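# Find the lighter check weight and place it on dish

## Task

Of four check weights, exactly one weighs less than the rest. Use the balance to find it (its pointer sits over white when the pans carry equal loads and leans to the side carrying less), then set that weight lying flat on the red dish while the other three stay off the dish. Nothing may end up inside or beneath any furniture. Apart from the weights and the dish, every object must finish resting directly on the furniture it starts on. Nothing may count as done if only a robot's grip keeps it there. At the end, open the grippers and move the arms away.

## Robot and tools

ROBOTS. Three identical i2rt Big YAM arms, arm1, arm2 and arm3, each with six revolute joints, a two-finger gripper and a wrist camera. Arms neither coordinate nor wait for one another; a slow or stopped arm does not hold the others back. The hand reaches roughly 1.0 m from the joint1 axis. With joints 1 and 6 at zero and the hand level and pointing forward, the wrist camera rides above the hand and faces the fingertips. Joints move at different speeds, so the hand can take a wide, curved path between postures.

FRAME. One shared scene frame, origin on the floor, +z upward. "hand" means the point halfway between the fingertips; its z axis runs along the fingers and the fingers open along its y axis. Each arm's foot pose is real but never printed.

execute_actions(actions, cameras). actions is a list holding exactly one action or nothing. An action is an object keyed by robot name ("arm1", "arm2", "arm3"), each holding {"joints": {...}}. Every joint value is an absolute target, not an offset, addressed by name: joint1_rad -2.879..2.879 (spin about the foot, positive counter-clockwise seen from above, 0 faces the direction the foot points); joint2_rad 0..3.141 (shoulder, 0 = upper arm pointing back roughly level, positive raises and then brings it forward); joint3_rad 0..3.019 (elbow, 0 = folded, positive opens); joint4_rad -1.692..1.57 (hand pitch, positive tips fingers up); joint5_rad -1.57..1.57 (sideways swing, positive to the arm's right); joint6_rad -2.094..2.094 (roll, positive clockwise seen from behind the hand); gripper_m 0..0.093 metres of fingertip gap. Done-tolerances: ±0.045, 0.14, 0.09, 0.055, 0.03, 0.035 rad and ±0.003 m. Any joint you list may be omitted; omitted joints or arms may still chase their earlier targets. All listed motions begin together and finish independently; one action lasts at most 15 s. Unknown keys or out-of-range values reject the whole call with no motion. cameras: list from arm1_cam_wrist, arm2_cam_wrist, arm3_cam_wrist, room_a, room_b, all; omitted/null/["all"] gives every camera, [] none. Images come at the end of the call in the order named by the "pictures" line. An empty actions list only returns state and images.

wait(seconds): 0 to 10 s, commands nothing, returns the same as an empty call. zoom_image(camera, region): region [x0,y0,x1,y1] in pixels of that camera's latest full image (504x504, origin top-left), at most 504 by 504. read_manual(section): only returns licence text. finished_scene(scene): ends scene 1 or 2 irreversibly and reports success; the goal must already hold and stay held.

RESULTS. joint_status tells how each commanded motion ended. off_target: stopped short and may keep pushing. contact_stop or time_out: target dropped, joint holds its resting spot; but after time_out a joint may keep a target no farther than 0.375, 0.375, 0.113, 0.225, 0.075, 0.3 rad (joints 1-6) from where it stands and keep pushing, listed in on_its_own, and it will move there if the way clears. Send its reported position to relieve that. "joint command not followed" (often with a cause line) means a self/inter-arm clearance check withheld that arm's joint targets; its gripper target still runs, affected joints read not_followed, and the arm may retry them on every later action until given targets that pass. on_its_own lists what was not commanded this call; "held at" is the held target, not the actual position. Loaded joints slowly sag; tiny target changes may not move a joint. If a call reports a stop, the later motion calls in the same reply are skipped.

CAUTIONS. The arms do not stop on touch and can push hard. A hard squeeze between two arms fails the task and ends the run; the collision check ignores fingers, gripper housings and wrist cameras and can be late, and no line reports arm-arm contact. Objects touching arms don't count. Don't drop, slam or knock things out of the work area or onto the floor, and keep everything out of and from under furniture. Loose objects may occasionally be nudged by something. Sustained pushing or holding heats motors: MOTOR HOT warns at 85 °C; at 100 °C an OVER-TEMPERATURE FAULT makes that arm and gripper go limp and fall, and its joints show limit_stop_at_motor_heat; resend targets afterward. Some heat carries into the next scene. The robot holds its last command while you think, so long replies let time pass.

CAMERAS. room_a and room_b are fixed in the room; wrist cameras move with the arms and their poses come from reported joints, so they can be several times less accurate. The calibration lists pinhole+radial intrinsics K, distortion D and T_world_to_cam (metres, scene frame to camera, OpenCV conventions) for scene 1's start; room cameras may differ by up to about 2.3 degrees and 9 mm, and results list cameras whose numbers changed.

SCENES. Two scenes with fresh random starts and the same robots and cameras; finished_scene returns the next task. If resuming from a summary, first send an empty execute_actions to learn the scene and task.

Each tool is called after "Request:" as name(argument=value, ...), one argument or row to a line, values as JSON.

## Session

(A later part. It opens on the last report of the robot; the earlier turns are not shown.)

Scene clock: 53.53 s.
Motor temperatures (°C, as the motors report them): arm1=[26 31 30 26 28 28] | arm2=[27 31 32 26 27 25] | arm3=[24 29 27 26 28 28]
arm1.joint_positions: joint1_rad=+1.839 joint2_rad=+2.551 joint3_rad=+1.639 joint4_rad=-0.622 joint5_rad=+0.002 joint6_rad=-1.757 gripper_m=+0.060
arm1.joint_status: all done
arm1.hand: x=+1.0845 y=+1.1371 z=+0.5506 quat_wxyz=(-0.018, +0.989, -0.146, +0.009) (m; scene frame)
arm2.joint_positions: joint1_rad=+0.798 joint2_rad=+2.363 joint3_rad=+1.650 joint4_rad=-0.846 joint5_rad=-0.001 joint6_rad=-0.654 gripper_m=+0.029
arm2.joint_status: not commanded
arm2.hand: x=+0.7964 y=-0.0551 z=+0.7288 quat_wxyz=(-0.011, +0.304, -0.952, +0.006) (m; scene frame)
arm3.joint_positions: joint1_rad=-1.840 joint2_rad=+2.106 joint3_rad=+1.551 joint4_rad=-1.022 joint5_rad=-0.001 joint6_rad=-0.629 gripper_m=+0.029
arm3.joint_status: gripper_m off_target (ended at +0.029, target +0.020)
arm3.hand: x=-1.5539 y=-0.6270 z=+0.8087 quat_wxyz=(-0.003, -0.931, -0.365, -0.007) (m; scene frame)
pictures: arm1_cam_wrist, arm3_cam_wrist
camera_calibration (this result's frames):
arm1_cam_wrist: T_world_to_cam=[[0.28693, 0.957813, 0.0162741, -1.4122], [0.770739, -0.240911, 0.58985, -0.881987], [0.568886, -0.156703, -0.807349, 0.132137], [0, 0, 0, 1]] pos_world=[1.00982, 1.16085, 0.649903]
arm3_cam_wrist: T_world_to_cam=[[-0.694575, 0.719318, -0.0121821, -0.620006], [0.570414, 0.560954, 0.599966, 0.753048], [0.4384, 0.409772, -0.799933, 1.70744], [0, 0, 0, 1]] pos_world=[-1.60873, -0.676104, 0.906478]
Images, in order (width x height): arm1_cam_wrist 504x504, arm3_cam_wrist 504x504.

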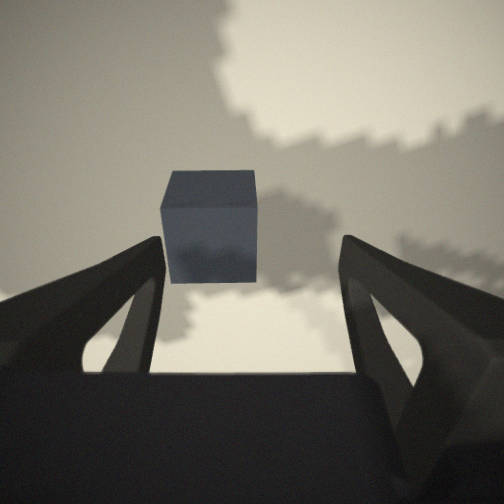

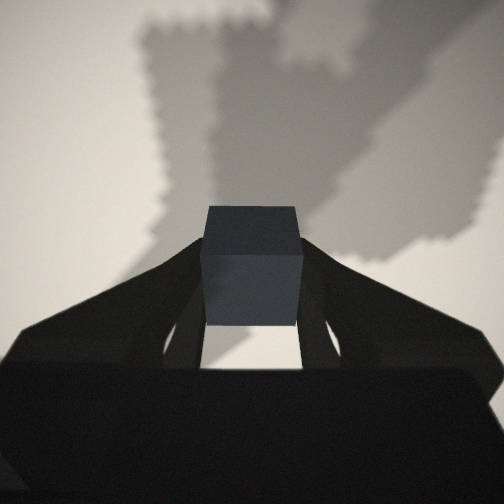

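Request:
execute_actions(
  actions=[
    {"arm1":{"joints":{"joint2_rad":2.603,"gripper_m":0.066}},"arm3":{"joints":{"joint2_rad":2.04,"joint3_rad":1.70,"joint4_rad":-1.18}}},
  ],
  cameras=["arm1_cam_wrist","arm3_cam_wrist"],
)

Scene clock: 55.20 s.
Motor temperatures (°C, as the motors report them): arm1=[26 31 30 26 28 28] | arm2=[27 31 32 26 27 25] | arm3=[24 29 28 26 28 28]
arm1.joint_positions: joint1_rad=+1.839 joint2_rad=+2.589 joint3_rad=+1.639 joint4_rad=-0.621 joint5_rad=+0.002 joint6_rad=-1.757 gripper_m=+0.066
arm1.joint_status: all done
arm1.hand: x=+1.0774 y=+1.1234 z=+0.5277 quat_wxyz=(+0.000, +0.989, -0.147, +0.002) (m; scene frame)
arm2.joint_positions: joint1_rad=+0.798 joint2_rad=+2.363 joint3_rad=+1.650 joint4_rad=-0.846 joint5_rad=-0.001 joint6_rad=-0.654 gripper_m=+0.029
arm2.joint_status: not commanded
arm2.hand: x=+0.7964 y=-0.0551 z=+0.7288 quat_wxyz=(-0.011, +0.304, -0.952, +0.006) (m; scene frame)
arm3.joint_positions: joint1_rad=-1.840 joint2_rad=+2.044 joint3_rad=+1.658 joint4_rad=-1.166 joint5_rad=-0.001 joint6_rad=-0.629 gripper_m=+0.029
arm3.joint_status: all done
arm3.hand: x=-1.5715 y=-0.6290 z=+0.8814 quat_wxyz=(+0.000, -0.931, -0.365, +0.005) (m; scene frame)
pictures: arm1_cam_wrist, arm3_cam_wrist
camera_calibration (this result's frames):
arm1_cam_wrist: T_world_to_cam=[[0.28699, 0.957707, -0.0208185, -1.37704], [0.780951, -0.221327, 0.584063, -0.896297], [0.554754, -0.183878, -0.811441, 0.16345], [0, 0, 0, 1]] pos_world=[1.00449, 1.15048, 0.627456]
arm3_cam_wrist: T_world_to_cam=[[-0.694668, 0.719322, 0.00351005, -0.643839], [0.58567, 0.56275, 0.583356, 0.760356], [0.417645, 0.407294, -0.812209, 1.7507], [0, 0, 0, 1]] pos_world=[-1.62375, -0.677815, 0.98064]
Images, in order (width x height): arm1_cam_wrist 504x504, arm3_cam_wrist 504x504.

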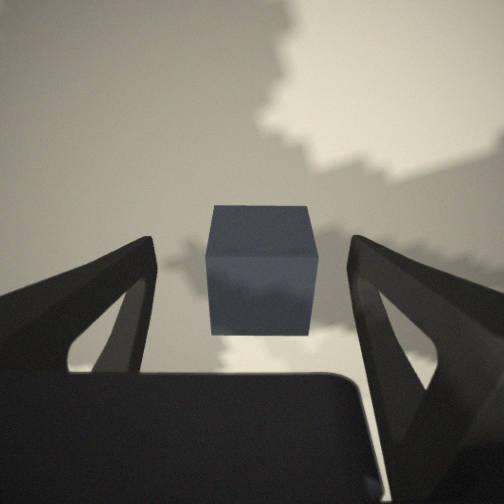

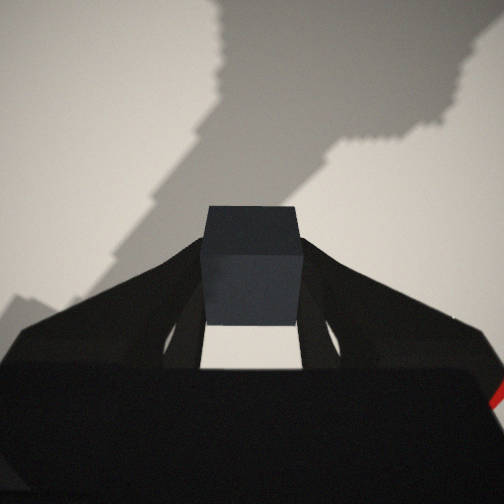

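Request:
execute_actions(
  actions=[
    {"arm1":{"joints":{"gripper_m":0.02}}},
  ],
  cameras=["arm1_cam_wrist"],
)

Scene clock: 55.93 s.
Motor temperatures (°C, as the motors report them): arm1=[26 31 30 26 28 28] | arm2=[27 31 32 26 27 25] | arm3=[24 29 28 26 28 28]
arm1.joint_positions: joint1_rad=+1.839 joint2_rad=+2.589 joint3_rad=+1.639 joint4_rad=-0.619 joint5_rad=+0.001 joint6_rad=-1.757 gripper_m=+0.030
arm1.joint_status: gripper_m off_target (ended at +0.030, target +0.020)
arm1.hand: x=+1.0774 y=+1.1238 z=+0.5277 quat_wxyz=(-0.001, +0.989, -0.146, +0.002) (m; scene frame)
arm2.joint_positions: joint1_rad=+0.798 joint2_rad=+2.363 joint3_rad=+1.650 joint4_rad=-0.846 joint5_rad=-0.001 joint6_rad=-0.654 gripper_m=+0.029
arm2.joint_status: not commanded
arm2.hand: x=+0.7964 y=-0.0551 z=+0.7288 quat_wxyz=(-0.011, +0.304, -0.952, +0.006) (m; scene frame)
arm3.joint_positions: joint1_rad=-1.840 joint2_rad=+2.044 joint3_rad=+1.658 joint4_rad=-1.166 joint5_rad=-0.001 joint6_rad=-0.629 gripper_m=+0.029
arm3.joint_status: not commanded
arm3.hand: x=-1.5715 y=-0.6290 z=+0.8814 quat_wxyz=(+0.000, -0.931, -0.365, +0.005) (m; scene frame)
pictures: arm1_cam_wrist
camera_calibration (this result's frames):
arm1_cam_wrist: T_world_to_cam=[[0.286613, 0.957856, -0.0191068, -1.37811], [0.781219, -0.222121, 0.583403, -0.895249], [0.554572, -0.182137, -0.811958, 0.16204], [0, 0, 0, 1]] pos_world=[1.00451, 1.15069, 0.627529]
Images, in order (width x height): arm1_cam_wrist 504x504.

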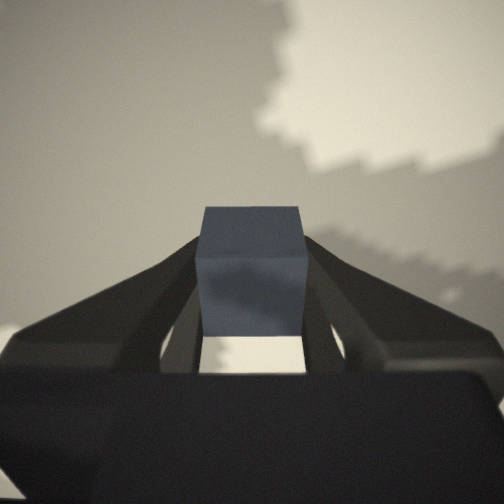

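Request:
execute_actions(
  actions=[
    {"arm1":{"joints":{"joint1_rad":-0.133,"joint2_rad":1.93,"joint3_rad":1.26,"joint4_rad":-0.78,"joint6_rad":-1.535}},"arm3":{"joints":{"joint1_rad":-2.34}}},
  ],
  cameras=["arm1_cam_wrist","arm3_cam_wrist","room_a"],
)

Scene clock: 58.80 s.
Motor temperatures (°C, as the motors report them): arm1=[26 31 30 26 28 28] | arm2=[27 32 32 26 27 25] | arm3=[24 29 28 26 28 28]
arm1.joint_positions: joint1_rad=-0.142 joint2_rad=+1.928 joint3_rad=+1.250 joint4_rad=-0.773 joint5_rad=+0.003 joint6_rad=-1.543 gripper_m=+0.030
arm1.joint_status: all done
arm1.hand: x=+1.1401 y=+0.1662 z=+0.7912 quat_wxyz=(-0.021, +0.320, -0.945, +0.057) (m; scene frame)
arm2.joint_positions: joint1_rad=+0.798 joint2_rad=+2.363 joint3_rad=+1.650 joint4_rad=-0.846 joint5_rad=-0.001 joint6_rad=-0.654 gripper_m=+0.029
arm2.joint_status: not commanded
arm2.hand: x=+0.7964 y=-0.0551 z=+0.7288 quat_wxyz=(-0.011, +0.304, -0.952, +0.006) (m; scene frame)
arm3.joint_positions: joint1_rad=-2.333 joint2_rad=+2.044 joint3_rad=+1.658 joint4_rad=-1.166 joint5_rad=+0.002 joint6_rad=-0.630 gripper_m=+0.029
arm3.joint_status: all done
arm3.hand: x=-1.5329 y=-0.3319 z=+0.8817 quat_wxyz=(+0.005, -0.992, -0.127, +0.003) (m; scene frame)
pictures: arm1_cam_wrist, arm3_cam_wrist, room_a
camera_calibration (this result's frames):
arm1_cam_wrist: T_world_to_cam=[[0.606469, -0.788727, 0.100518, -0.642845], [-0.68247, -0.451514, 0.574778, 0.403046], [-0.407958, -0.417186, -0.812112, 1.30343], [0, 0, 0, 1]] pos_world=[1.19668, 0.218724, 0.891486]
arm3_cam_wrist: T_world_to_cam=[[-0.272382, 0.962144, 0.00928025, -0.107945], [0.780958, 0.215434, 0.586253, 0.751875], [0.562061, 0.166932, -0.810075, 1.75362], [0, 0, 0, 1]] pos_world=[-1.60223, -0.350857, 0.980777]
Images, in order (width x height): arm1_cam_wrist 504x504, arm3_cam_wrist 504x504, room_a 504x504.

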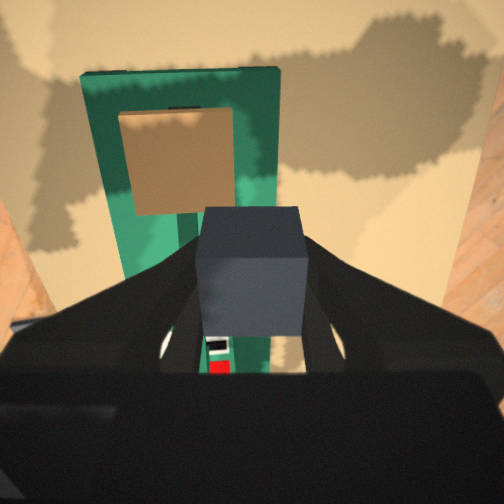

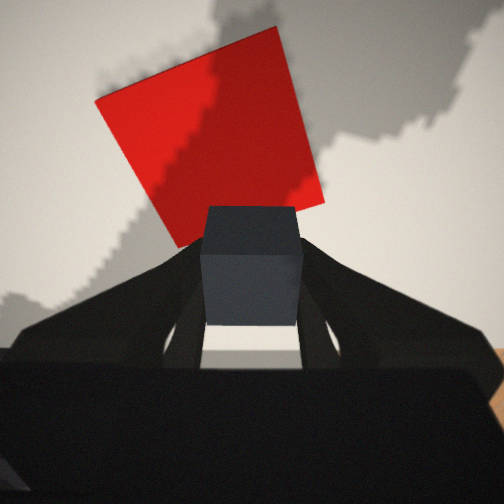

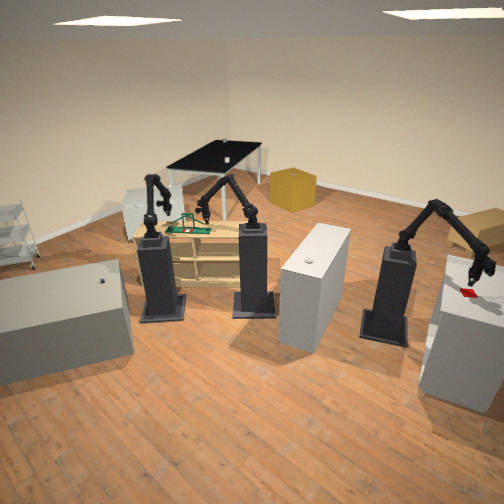

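Request:
execute_actions(
  actions=[
    {"arm1":{"joints":{"joint1_rad":-0.130,"joint2_rad":2.025}},"arm3":{"joints":{"joint1_rad":-2.302,"joint2_rad":2.105,"joint3_rad":1.605,"joint4_rad":-1.034,"joint6_rad":-1.0}}},
  ],
  cameras=["arm1_cam_wrist","arm3_cam_wrist"],
)

Scene clock: 61.43 s.
Motor temperatures (°C, as the motors report them): arm1=[26 31 30 26 28 28] | arm2=[27 32 32 26 27 25] | arm3=[24 29 28 26 28 28]
arm1.joint_positions: joint1_rad=-0.141 joint2_rad=+2.040 joint3_rad=+1.241 joint4_rad=-0.775 joint5_rad=+0.003 joint6_rad=-1.543 gripper_m=+0.030
arm1.joint_status: all done
arm1.hand: x=+1.1247 y=+0.1860 z=+0.7314 quat_wxyz=(+0.000, +0.321, -0.947, +0.000) (m; scene frame)
arm2.joint_positions: joint1_rad=+0.798 joint2_rad=+2.363 joint3_rad=+1.650 joint4_rad=-0.846 joint5_rad=-0.001 joint6_rad=-0.654 gripper_m=+0.029
arm2.joint_status: not commanded
arm2.hand: x=+0.7964 y=-0.0551 z=+0.7288 quat_wxyz=(-0.011, +0.304, -0.952, +0.006) (m; scene frame)
arm3.joint_positions: joint1_rad=-2.310 joint2_rad=+2.078 joint3_rad=+1.611 joint4_rad=-1.050 joint5_rad=+0.002 joint6_rad=-0.991 gripper_m=+0.029
arm3.joint_status: all done
arm3.hand: x=-1.5432 y=-0.3430 z=+0.8457 quat_wxyz=(+0.016, -0.949, -0.314, +0.016) (m; scene frame)
pictures: arm1_cam_wrist, arm3_cam_wrist
camera_calibration (this result's frames):
arm1_cam_wrist: T_world_to_cam=[[0.610352, -0.791832, -0.0217235, -0.526268], [-0.637386, -0.507217, 0.58006, 0.391704], [-0.470329, -0.340195, -0.814284, 1.31426], [0, 0, 0, 1]] pos_world=[1.18901, 0.229067, 0.831535]
arm3_cam_wrist: T_world_to_cam=[[-0.612389, 0.789556, 0.0397644, -0.709476], [0.660784, 0.483602, 0.574016, 0.700279], [0.433987, 0.377796, -0.817878, 1.61338], [0, 0, 0, 1]] pos_world=[-1.59739, -0.388013, 0.945787]
Images, in order (width x height): arm1_cam_wrist 504x504, arm3_cam_wrist 504x504.

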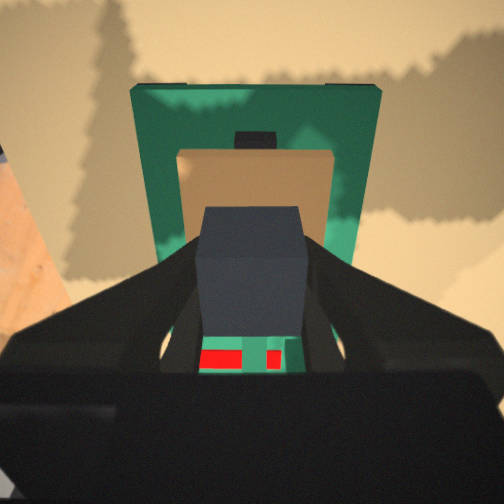

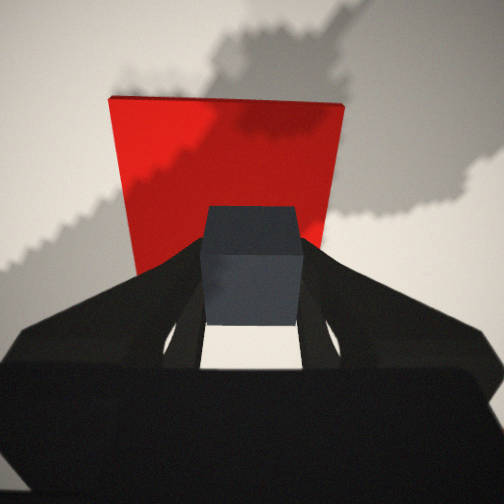

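Request:
zoom_image(
  camera="arm1_cam_wrist",
  region=[160, 120, 350, 280],
)

Request:
zoom_image(
  camera="arm3_cam_wrist",
  region=[90, 70, 370, 290],
)

Region (160, 120, 350, 280) of arm1_cam_wrist's 504x504 image, scaled by 2.653, with more detail than that image has; it fills the top 424 rows of this view, and the rest is white.

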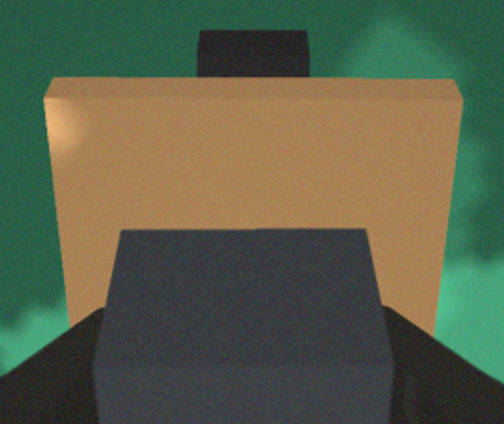

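Region (90, 70, 370, 290) of arm3_cam_wrist's 504x504 image, scaled by 1.800, with more detail than that image has; it fills the top 396 rows of this view, and the rest is white.

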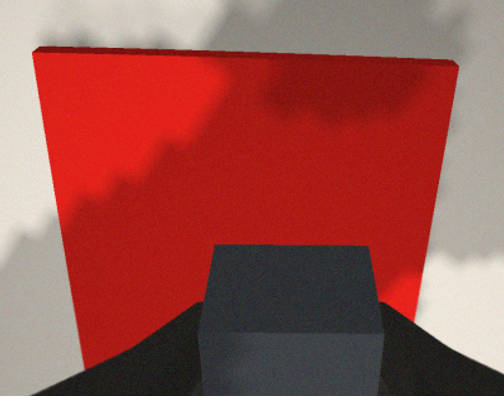

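Request:
execute_actions(
  actions=[
    {"arm1":{"joints":{"joint1_rad":-0.121,"joint2_rad":2.053}},"arm3":{"joints":{"joint2_rad":2.149}}},
  ],
  cameras=["arm1_cam_wrist","arm3_cam_wrist"],
)

Scene clock: 63.30 s.
Motor temperatures (°C, as the motors report them): arm1=[26 31 30 26 28 28] | arm2=[27 32 32 26 27 25] | arm3=[24 29 28 26 28 28]
arm1.joint_positions: joint1_rad=-0.130 joint2_rad=+2.042 joint3_rad=+1.241 joint4_rad=-0.775 joint5_rad=+0.003 joint6_rad=-1.543 gripper_m=+0.030
arm1.joint_status: all done
arm1.hand: x=+1.1291 y=+0.1901 z=+0.7305 quat_wxyz=(+0.001, +0.326, -0.945, -0.001) (m; scene frame)
arm2.joint_positions: joint1_rad=+0.798 joint2_rad=+2.363 joint3_rad=+1.650 joint4_rad=-0.846 joint5_rad=-0.001 joint6_rad=-0.654 gripper_m=+0.029
arm2.joint_status: not commanded
arm2.hand: x=+0.7964 y=-0.0551 z=+0.7288 quat_wxyz=(-0.011, +0.304, -0.952, +0.006) (m; scene frame)
arm3.joint_positions: joint1_rad=-2.310 joint2_rad=+2.121 joint3_rad=+1.611 joint4_rad=-1.049 joint5_rad=+0.002 joint6_rad=-0.992 gripper_m=+0.029
arm3.joint_status: all done
arm3.hand: x=-1.5378 y=-0.3449 z=+0.8202 quat_wxyz=(+0.003, -0.949, -0.315, +0.000) (m; scene frame)
pictures: arm1_cam_wrist, arm3_cam_wrist
camera_calibration (this result's frames):
arm1_cam_wrist: T_world_to_cam=[[0.61935, -0.78476, -0.0236012, -0.535845], [-0.630831, -0.515312, 0.580091, 0.391198], [-0.467394, -0.344391, -0.81421, 1.31436], [0, 0, 0, 1]] pos_world=[1.19298, 0.233732, 0.830585]
arm3_cam_wrist: T_world_to_cam=[[-0.613448, 0.789726, 0.00387932, -0.675787], [0.63747, 0.492265, 0.592712, 0.664105], [0.46617, 0.366071, -0.805405, 1.62604], [0, 0, 0, 1]] pos_world=[-1.59592, -0.388475, 0.918619]
Images, in order (width x height): arm1_cam_wrist 504x504, arm3_cam_wrist 504x504.

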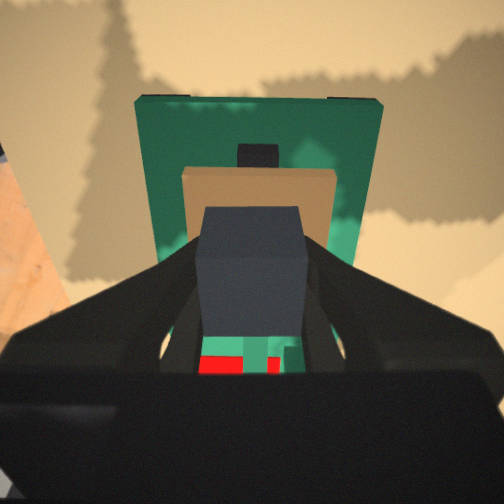

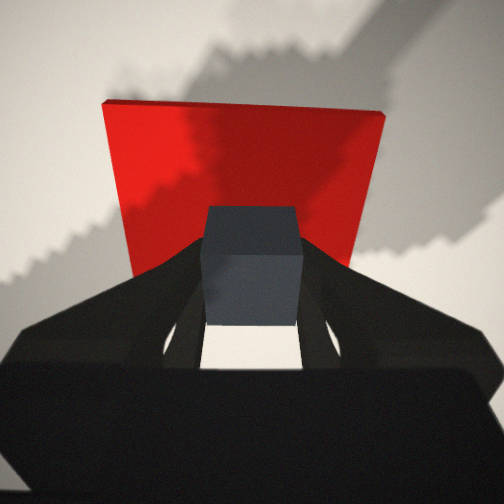

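Request:
execute_actions(
  actions=[
    {"arm1":{"joints":{"gripper_m":0.072}},"arm2":{"joints":{"gripper_m":0.072}},"arm3":{"joints":{"joint2_rad":2.157}}},
  ],
  cameras=[],
)

Request:
wait(
  seconds=3,
)

Scene clock: 64.10 s.
Motor temperatures (°C, as the motors report them): arm1=[26 31 30 26 28 28] | arm2=[27 32 32 26 27 25] | arm3=[24 29 28 26 28 28]
arm1.joint_positions: joint1_rad=-0.130 joint2_rad=+2.042 joint3_rad=+1.241 joint4_rad=-0.775 joint5_rad=+0.003 joint6_rad=-1.543 gripper_m=+0.072
arm1.joint_status: all done
arm1.hand: x=+1.1291 y=+0.1901 z=+0.7305 quat_wxyz=(+0.001, +0.326, -0.945, -0.001) (m; scene frame)
arm2.joint_positions: joint1_rad=+0.798 joint2_rad=+2.363 joint3_rad=+1.650 joint4_rad=-0.846 joint5_rad=-0.001 joint6_rad=-0.654 gripper_m=+0.072
arm2.joint_status: all done
arm2.hand: x=+0.7964 y=-0.0551 z=+0.7288 quat_wxyz=(-0.011, +0.304, -0.952, +0.006) (m; scene frame)
arm3.joint_positions: joint1_rad=-2.310 joint2_rad=+2.121 joint3_rad=+1.611 joint4_rad=-1.049 joint5_rad=+0.002 joint6_rad=-0.992 gripper_m=+0.029
arm3.joint_status: all done
arm3.hand: x=-1.5378 y=-0.3449 z=+0.8202 quat_wxyz=(+0.003, -0.949, -0.315, +0.000) (m; scene frame)
pictures: none
No camera images: the call's "cameras" was empty. Leave "cameras" out to get every camera's image.

Scene clock: 67.10 s.
Motor temperatures (°C, as the motors report them): arm1=[26 31 30 26 28 28] | arm2=[27 32 32 26 27 25] | arm3=[24 29 28 26 28 28]
arm1.joint_positions: joint1_rad=-0.130 joint2_rad=+2.042 joint3_rad=+1.241 joint4_rad=-0.775 joint5_rad=+0.003 joint6_rad=-1.543 gripper_m=+0.072
arm1.joint_status: all done
arm1.hand: x=+1.1291 y=+0.1901 z=+0.7305 quat_wxyz=(+0.001, +0.326, -0.945, -0.001) (m; scene frame)
arm2.joint_positions: joint1_rad=+0.798 joint2_rad=+2.363 joint3_rad=+1.650 joint4_rad=-0.846 joint5_rad=-0.001 joint6_rad=-0.654 gripper_m=+0.072
arm2.joint_status: all done
arm2.hand: x=+0.7964 y=-0.0551 z=+0.7288 quat_wxyz=(-0.011, +0.304, -0.952, +0.006) (m; scene frame)
arm3.joint_positions: joint1_rad=-2.310 joint2_rad=+2.121 joint3_rad=+1.611 joint4_rad=-1.049 joint5_rad=+0.002 joint6_rad=-0.992 gripper_m=+0.029
arm3.joint_status: all done
arm3.hand: x=-1.5378 y=-0.3449 z=+0.8202 quat_wxyz=(+0.003, -0.949, -0.315, +0.000) (m; scene frame)
wait: 3.00 s; at rest by 0.27 s
pictures: arm1_cam_wrist, arm2_cam_wrist, arm3_cam_wrist, room_a, room_b
camera_calibration (this result's frames):
arm1_cam_wrist: T_world_to_cam=[[0.61935, -0.78476, -0.0236012, -0.535845], [-0.630831, -0.515312, 0.580091, 0.391198], [-0.467394, -0.344391, -0.81421, 1.31436], [0, 0, 0, 1]] pos_world=[1.19298, 0.233732, 0.830585]
arm2_cam_wrist: T_world_to_cam=[[0.575916, -0.817439, 0.0106437, -0.508999], [-0.666725, -0.462119, 0.584742, 0.0821817], [-0.473072, -0.343859, -0.811149, 1.07278], [0, 0, 0, 1]] pos_world=[0.855437, -0.00921193, 0.827549]
arm3_cam_wrist: T_world_to_cam=[[-0.613448, 0.789726, 0.00387932, -0.675787], [0.63747, 0.492265, 0.592712, 0.664105], [0.46617, 0.366071, -0.805405, 1.62604], [0, 0, 0, 1]] pos_world=[-1.59592, -0.388475, 0.918619]
Images, in order (width x height): arm1_cam_wrist 504x504, arm2_cam_wrist 504x504, arm3_cam_wrist 504x504, room_a 504x504, room_b 504x504.

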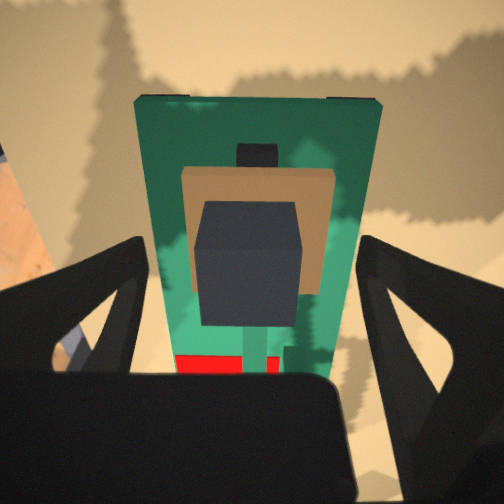

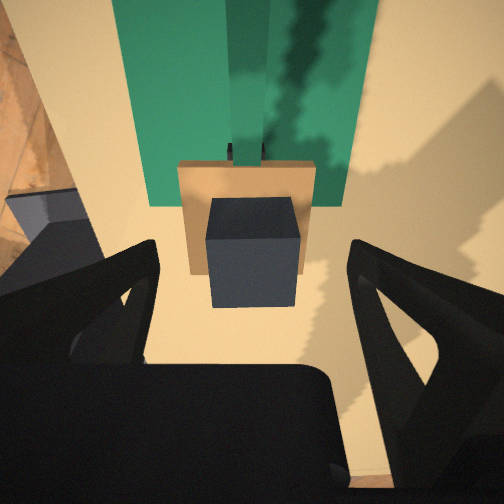

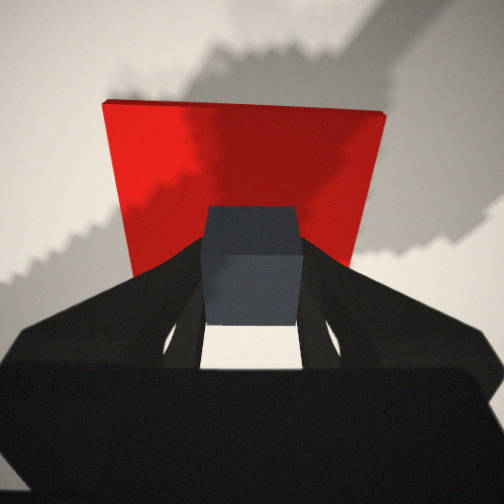

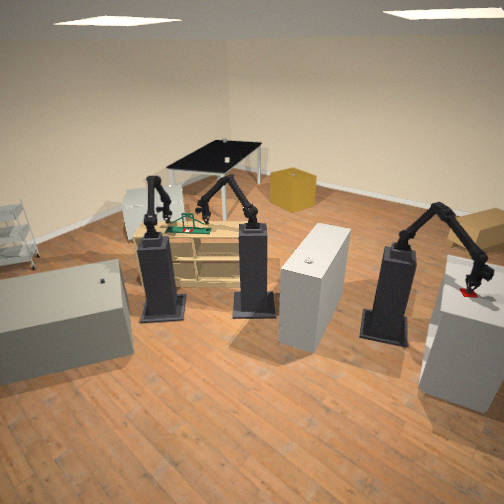

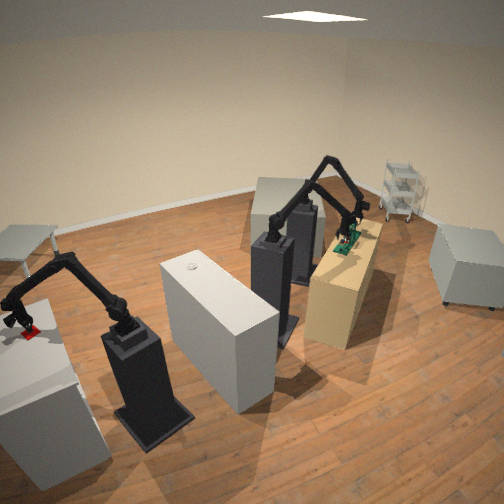

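Request:
zoom_image(
  camera="room_a",
  region=[150, 195, 230, 245],
)

Request:
zoom_image(
  camera="room_b",
  region=[0, 290, 80, 350],
)

Region (150, 195, 230, 245) of room_a's 504x504 image, scaled by 6.300, with more detail than that image has; it fills the top 315 rows of this view, and the rest is white.

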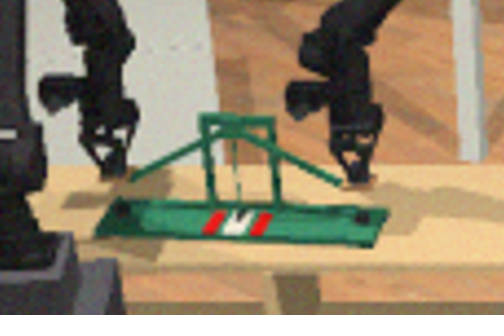

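Region (0, 290, 80, 350) of room_b's 504x504 image, scaled by 6.300, with more detail than that image has; it fills the top 378 rows of this view, and the rest is white.

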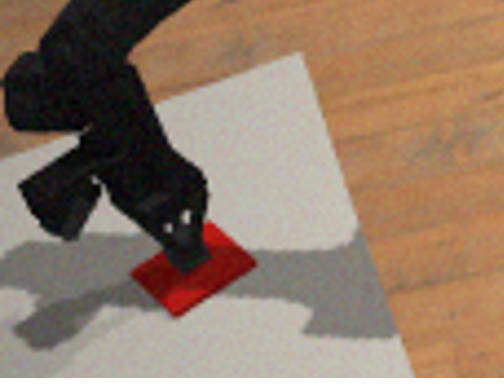

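Request:
execute_actions(
  actions=[
    {"arm3":{"joints":{"joint2_rad":2.149,"joint3_rad":1.585}}},
  ],
  cameras=["arm3_cam_wrist"],
)

Scene clock: 69.13 s.
Motor temperatures (°C, as the motors report them): arm1=[26 31 30 26 28 28] | arm2=[27 32 32 26 27 25] | arm3=[24 29 28 26 28 28]
arm1.joint_positions: joint1_rad=-0.130 joint2_rad=+2.042 joint3_rad=+1.241 joint4_rad=-0.775 joint5_rad=+0.003 joint6_rad=-1.543 gripper_m=+0.072
arm1.joint_status: not commanded
arm1.hand: x=+1.1291 y=+0.1901 z=+0.7305 quat_wxyz=(+0.001, +0.326, -0.945, -0.001) (m; scene frame)
arm2.joint_positions: joint1_rad=+0.798 joint2_rad=+2.363 joint3_rad=+1.650 joint4_rad=-0.846 joint5_rad=-0.001 joint6_rad=-0.654 gripper_m=+0.072
arm2.joint_status: not commanded
arm2.hand: x=+0.7964 y=-0.0551 z=+0.7288 quat_wxyz=(-0.011, +0.304, -0.952, +0.006) (m; scene frame)
arm3.joint_positions: joint1_rad=-2.310 joint2_rad=+2.121 joint3_rad=+1.595 joint4_rad=-1.048 joint5_rad=+0.002 joint6_rad=-0.992 gripper_m=+0.029
arm3.joint_status: all done
arm3.hand: x=-1.5317 y=-0.3471 z=+0.8150 quat_wxyz=(-0.002, -0.949, -0.315, -0.006) (m; scene frame)
pictures: arm3_cam_wrist
camera_calibration (this result's frames):
arm3_cam_wrist: T_world_to_cam=[[-0.613383, 0.789744, -0.00808893, -0.660427], [0.629599, 0.495133, 0.598706, 0.648423], [0.47683, 0.362143, -0.800928, 1.63118], [0, 0, 0, 1]] pos_world=[-1.59114, -0.390209, 0.912903]
Images, in order (width x height): arm3_cam_wrist 504x504.

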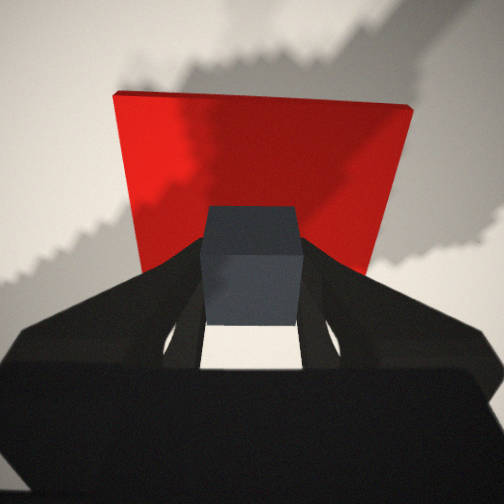

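Request:
execute_actions(
  actions=[
    {"arm3":{"joints":{"gripper_m":0.07}},"arm1":{"joints":{"joint2_rad":1.9}},"arm2":{"joints":{"joint2_rad":2.22}}},
  ],
  cameras=["arm3_cam_wrist"],
)

Scene clock: 70.70 s.
Motor temperatures (°C, as the motors report them): arm1=[26 31 31 26 28 28] | arm2=[27 32 32 26 27 25] | arm3=[24 29 28 26 28 28]
arm1.joint_positions: joint1_rad=-0.130 joint2_rad=+1.907 joint3_rad=+1.241 joint4_rad=-0.776 joint5_rad=+0.003 joint6_rad=-1.543 gripper_m=+0.072
arm1.joint_status: all done
arm1.hand: x=+1.1442 y=+0.1716 z=+0.7990 quat_wxyz=(-0.023, +0.326, -0.943, +0.061) (m; scene frame)
arm2.joint_positions: joint1_rad=+0.798 joint2_rad=+2.215 joint3_rad=+1.656 joint4_rad=-0.845 joint5_rad=-0.001 joint6_rad=-0.654 gripper_m=+0.072
arm2.joint_status: all done
arm2.hand: x=+0.8327 y=-0.0559 z=+0.8244 quat_wxyz=(-0.084, +0.303, -0.949, +0.032) (m; scene frame)
arm3.joint_positions: joint1_rad=-2.310 joint2_rad=+2.121 joint3_rad=+1.595 joint4_rad=-1.048 joint5_rad=+0.002 joint6_rad=-0.992 gripper_m=+0.070
arm3.joint_status: all done
arm3.hand: x=-1.5317 y=-0.3471 z=+0.8150 quat_wxyz=(-0.002, -0.949, -0.315, -0.006) (m; scene frame)
pictures: arm3_cam_wrist
camera_calibration (this result's frames):
arm3_cam_wrist: T_world_to_cam=[[-0.613684, 0.78951, -0.00809276, -0.660967], [0.62941, 0.495376, 0.598704, 0.64822], [0.476692, 0.362322, -0.800929, 1.63103], [0, 0, 0, 1]] pos_world=[-1.59112, -0.390231, 0.912903]
Images, in order (width x height): arm3_cam_wrist 504x504.

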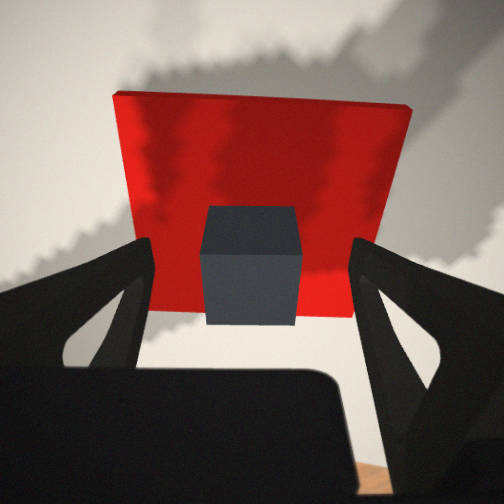

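Request:
execute_actions(
  actions=[
    {"arm3":{"joints":{"joint2_rad":1.7}},"arm1":{"joints":{"joint2_rad":1.55,"joint4_rad":-1.1}},"arm2":{"joints":{"joint2_rad":1.85,"joint4_rad":-1.3}}},
  ],
)

Scene clock: 72.43 s.
Motor temperatures (°C, as the motors report them): arm1=[26 31 31 26 28 28] | arm2=[27 32 32 26 27 25] | arm3=[24 29 28 26 28 28]
arm1.joint_positions: joint1_rad=-0.130 joint2_rad=+1.534 joint3_rad=+1.241 joint4_rad=-1.093 joint5_rad=+0.002 joint6_rad=-1.543 gripper_m=+0.072
arm1.joint_status: all done
arm1.hand: x=+1.1078 y=+0.2149 z=+0.9727 quat_wxyz=(-0.033, +0.325, -0.941, +0.087) (m; scene frame)
arm2.joint_positions: joint1_rad=+0.798 joint2_rad=+1.860 joint3_rad=+1.667 joint4_rad=-1.293 joint5_rad=-0.001 joint6_rad=-0.654 gripper_m=+0.072
arm2.joint_status: all done
arm2.hand: x=+0.7525 y=-0.0520 z=+1.0316 quat_wxyz=(-0.045, +0.304, -0.951, +0.018) (m; scene frame)
arm3.joint_positions: joint1_rad=-2.310 joint2_rad=+1.674 joint3_rad=+1.577 joint4_rad=-1.046 joint5_rad=+0.002 joint6_rad=-0.992 gripper_m=+0.070
arm3.joint_status: all done
arm3.hand: x=-1.5373 y=-0.3460 z=+1.0746 quat_wxyz=(+0.132, -0.928, -0.308, +0.162) (m; scene frame)
pictures: arm1_cam_wrist, arm2_cam_wrist, arm3_cam_wrist, room_a, room_b
camera_calibration (this result's frames):
arm1_cam_wrist: T_world_to_cam=[[0.610398, -0.774685, 0.16516, -0.673288], [-0.700938, -0.431165, 0.568139, 0.321278], [-0.368918, -0.462558, -0.806189, 1.41864], [0, 0, 0, 1]] pos_world=[1.15953, 0.273141, 1.07236]
arm2_cam_wrist: T_world_to_cam=[[0.573872, -0.817138, 0.0543718, -0.527944], [-0.707163, -0.460963, 0.536129, -0.0420725], [-0.413028, -0.346119, -0.842383, 1.28564], [0, 0, 0, 1]] pos_world=[0.804223, -0.00581445, 1.13426]
arm3_cam_wrist: T_world_to_cam=[[-0.544987, 0.763055, 0.347471, -0.94876], [0.827681, 0.423427, 0.368311, 1.02323], [0.133913, 0.48832, -0.862329, 1.42377], [0, 0, 0, 1]] pos_world=[-1.55463, -0.40456, 1.18055]
Images, in order (width x height): arm1_cam_wrist 504x504, arm2_cam_wrist 504x504, arm3_cam_wrist 504x504, room_a 504x504, room_b 504x504.

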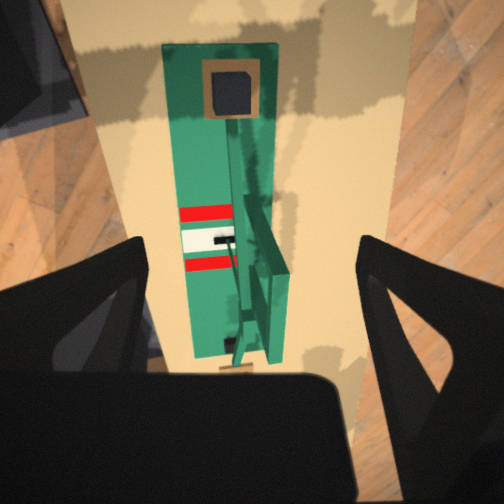

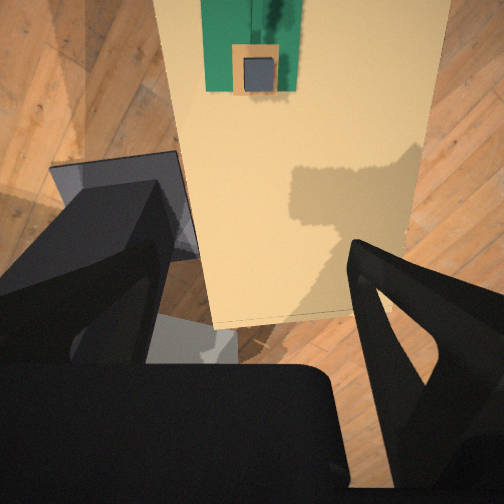

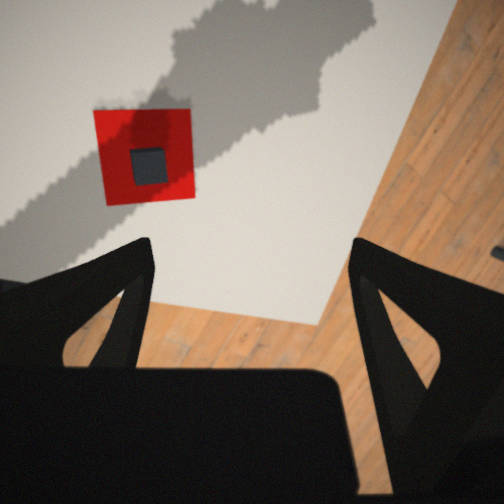

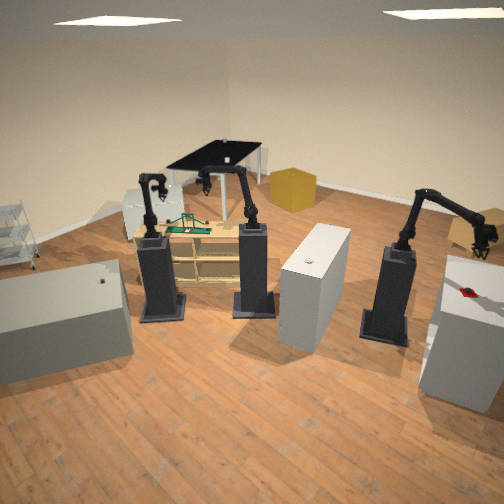

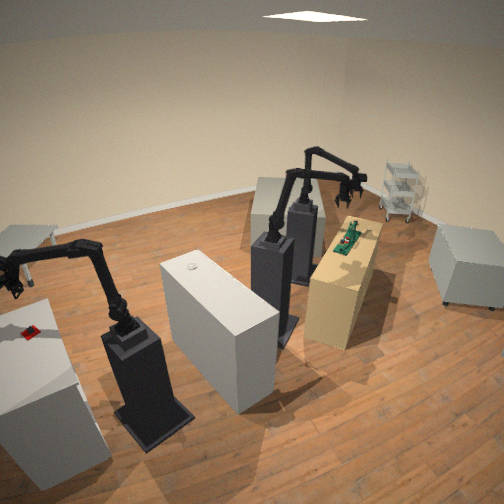

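The pointer is centred on white with A and C on the pans, so D is the light weight. D is now flat on the dish.

Request:
finished_scene(
  scene=1,
)

The scene is finished: the task was done.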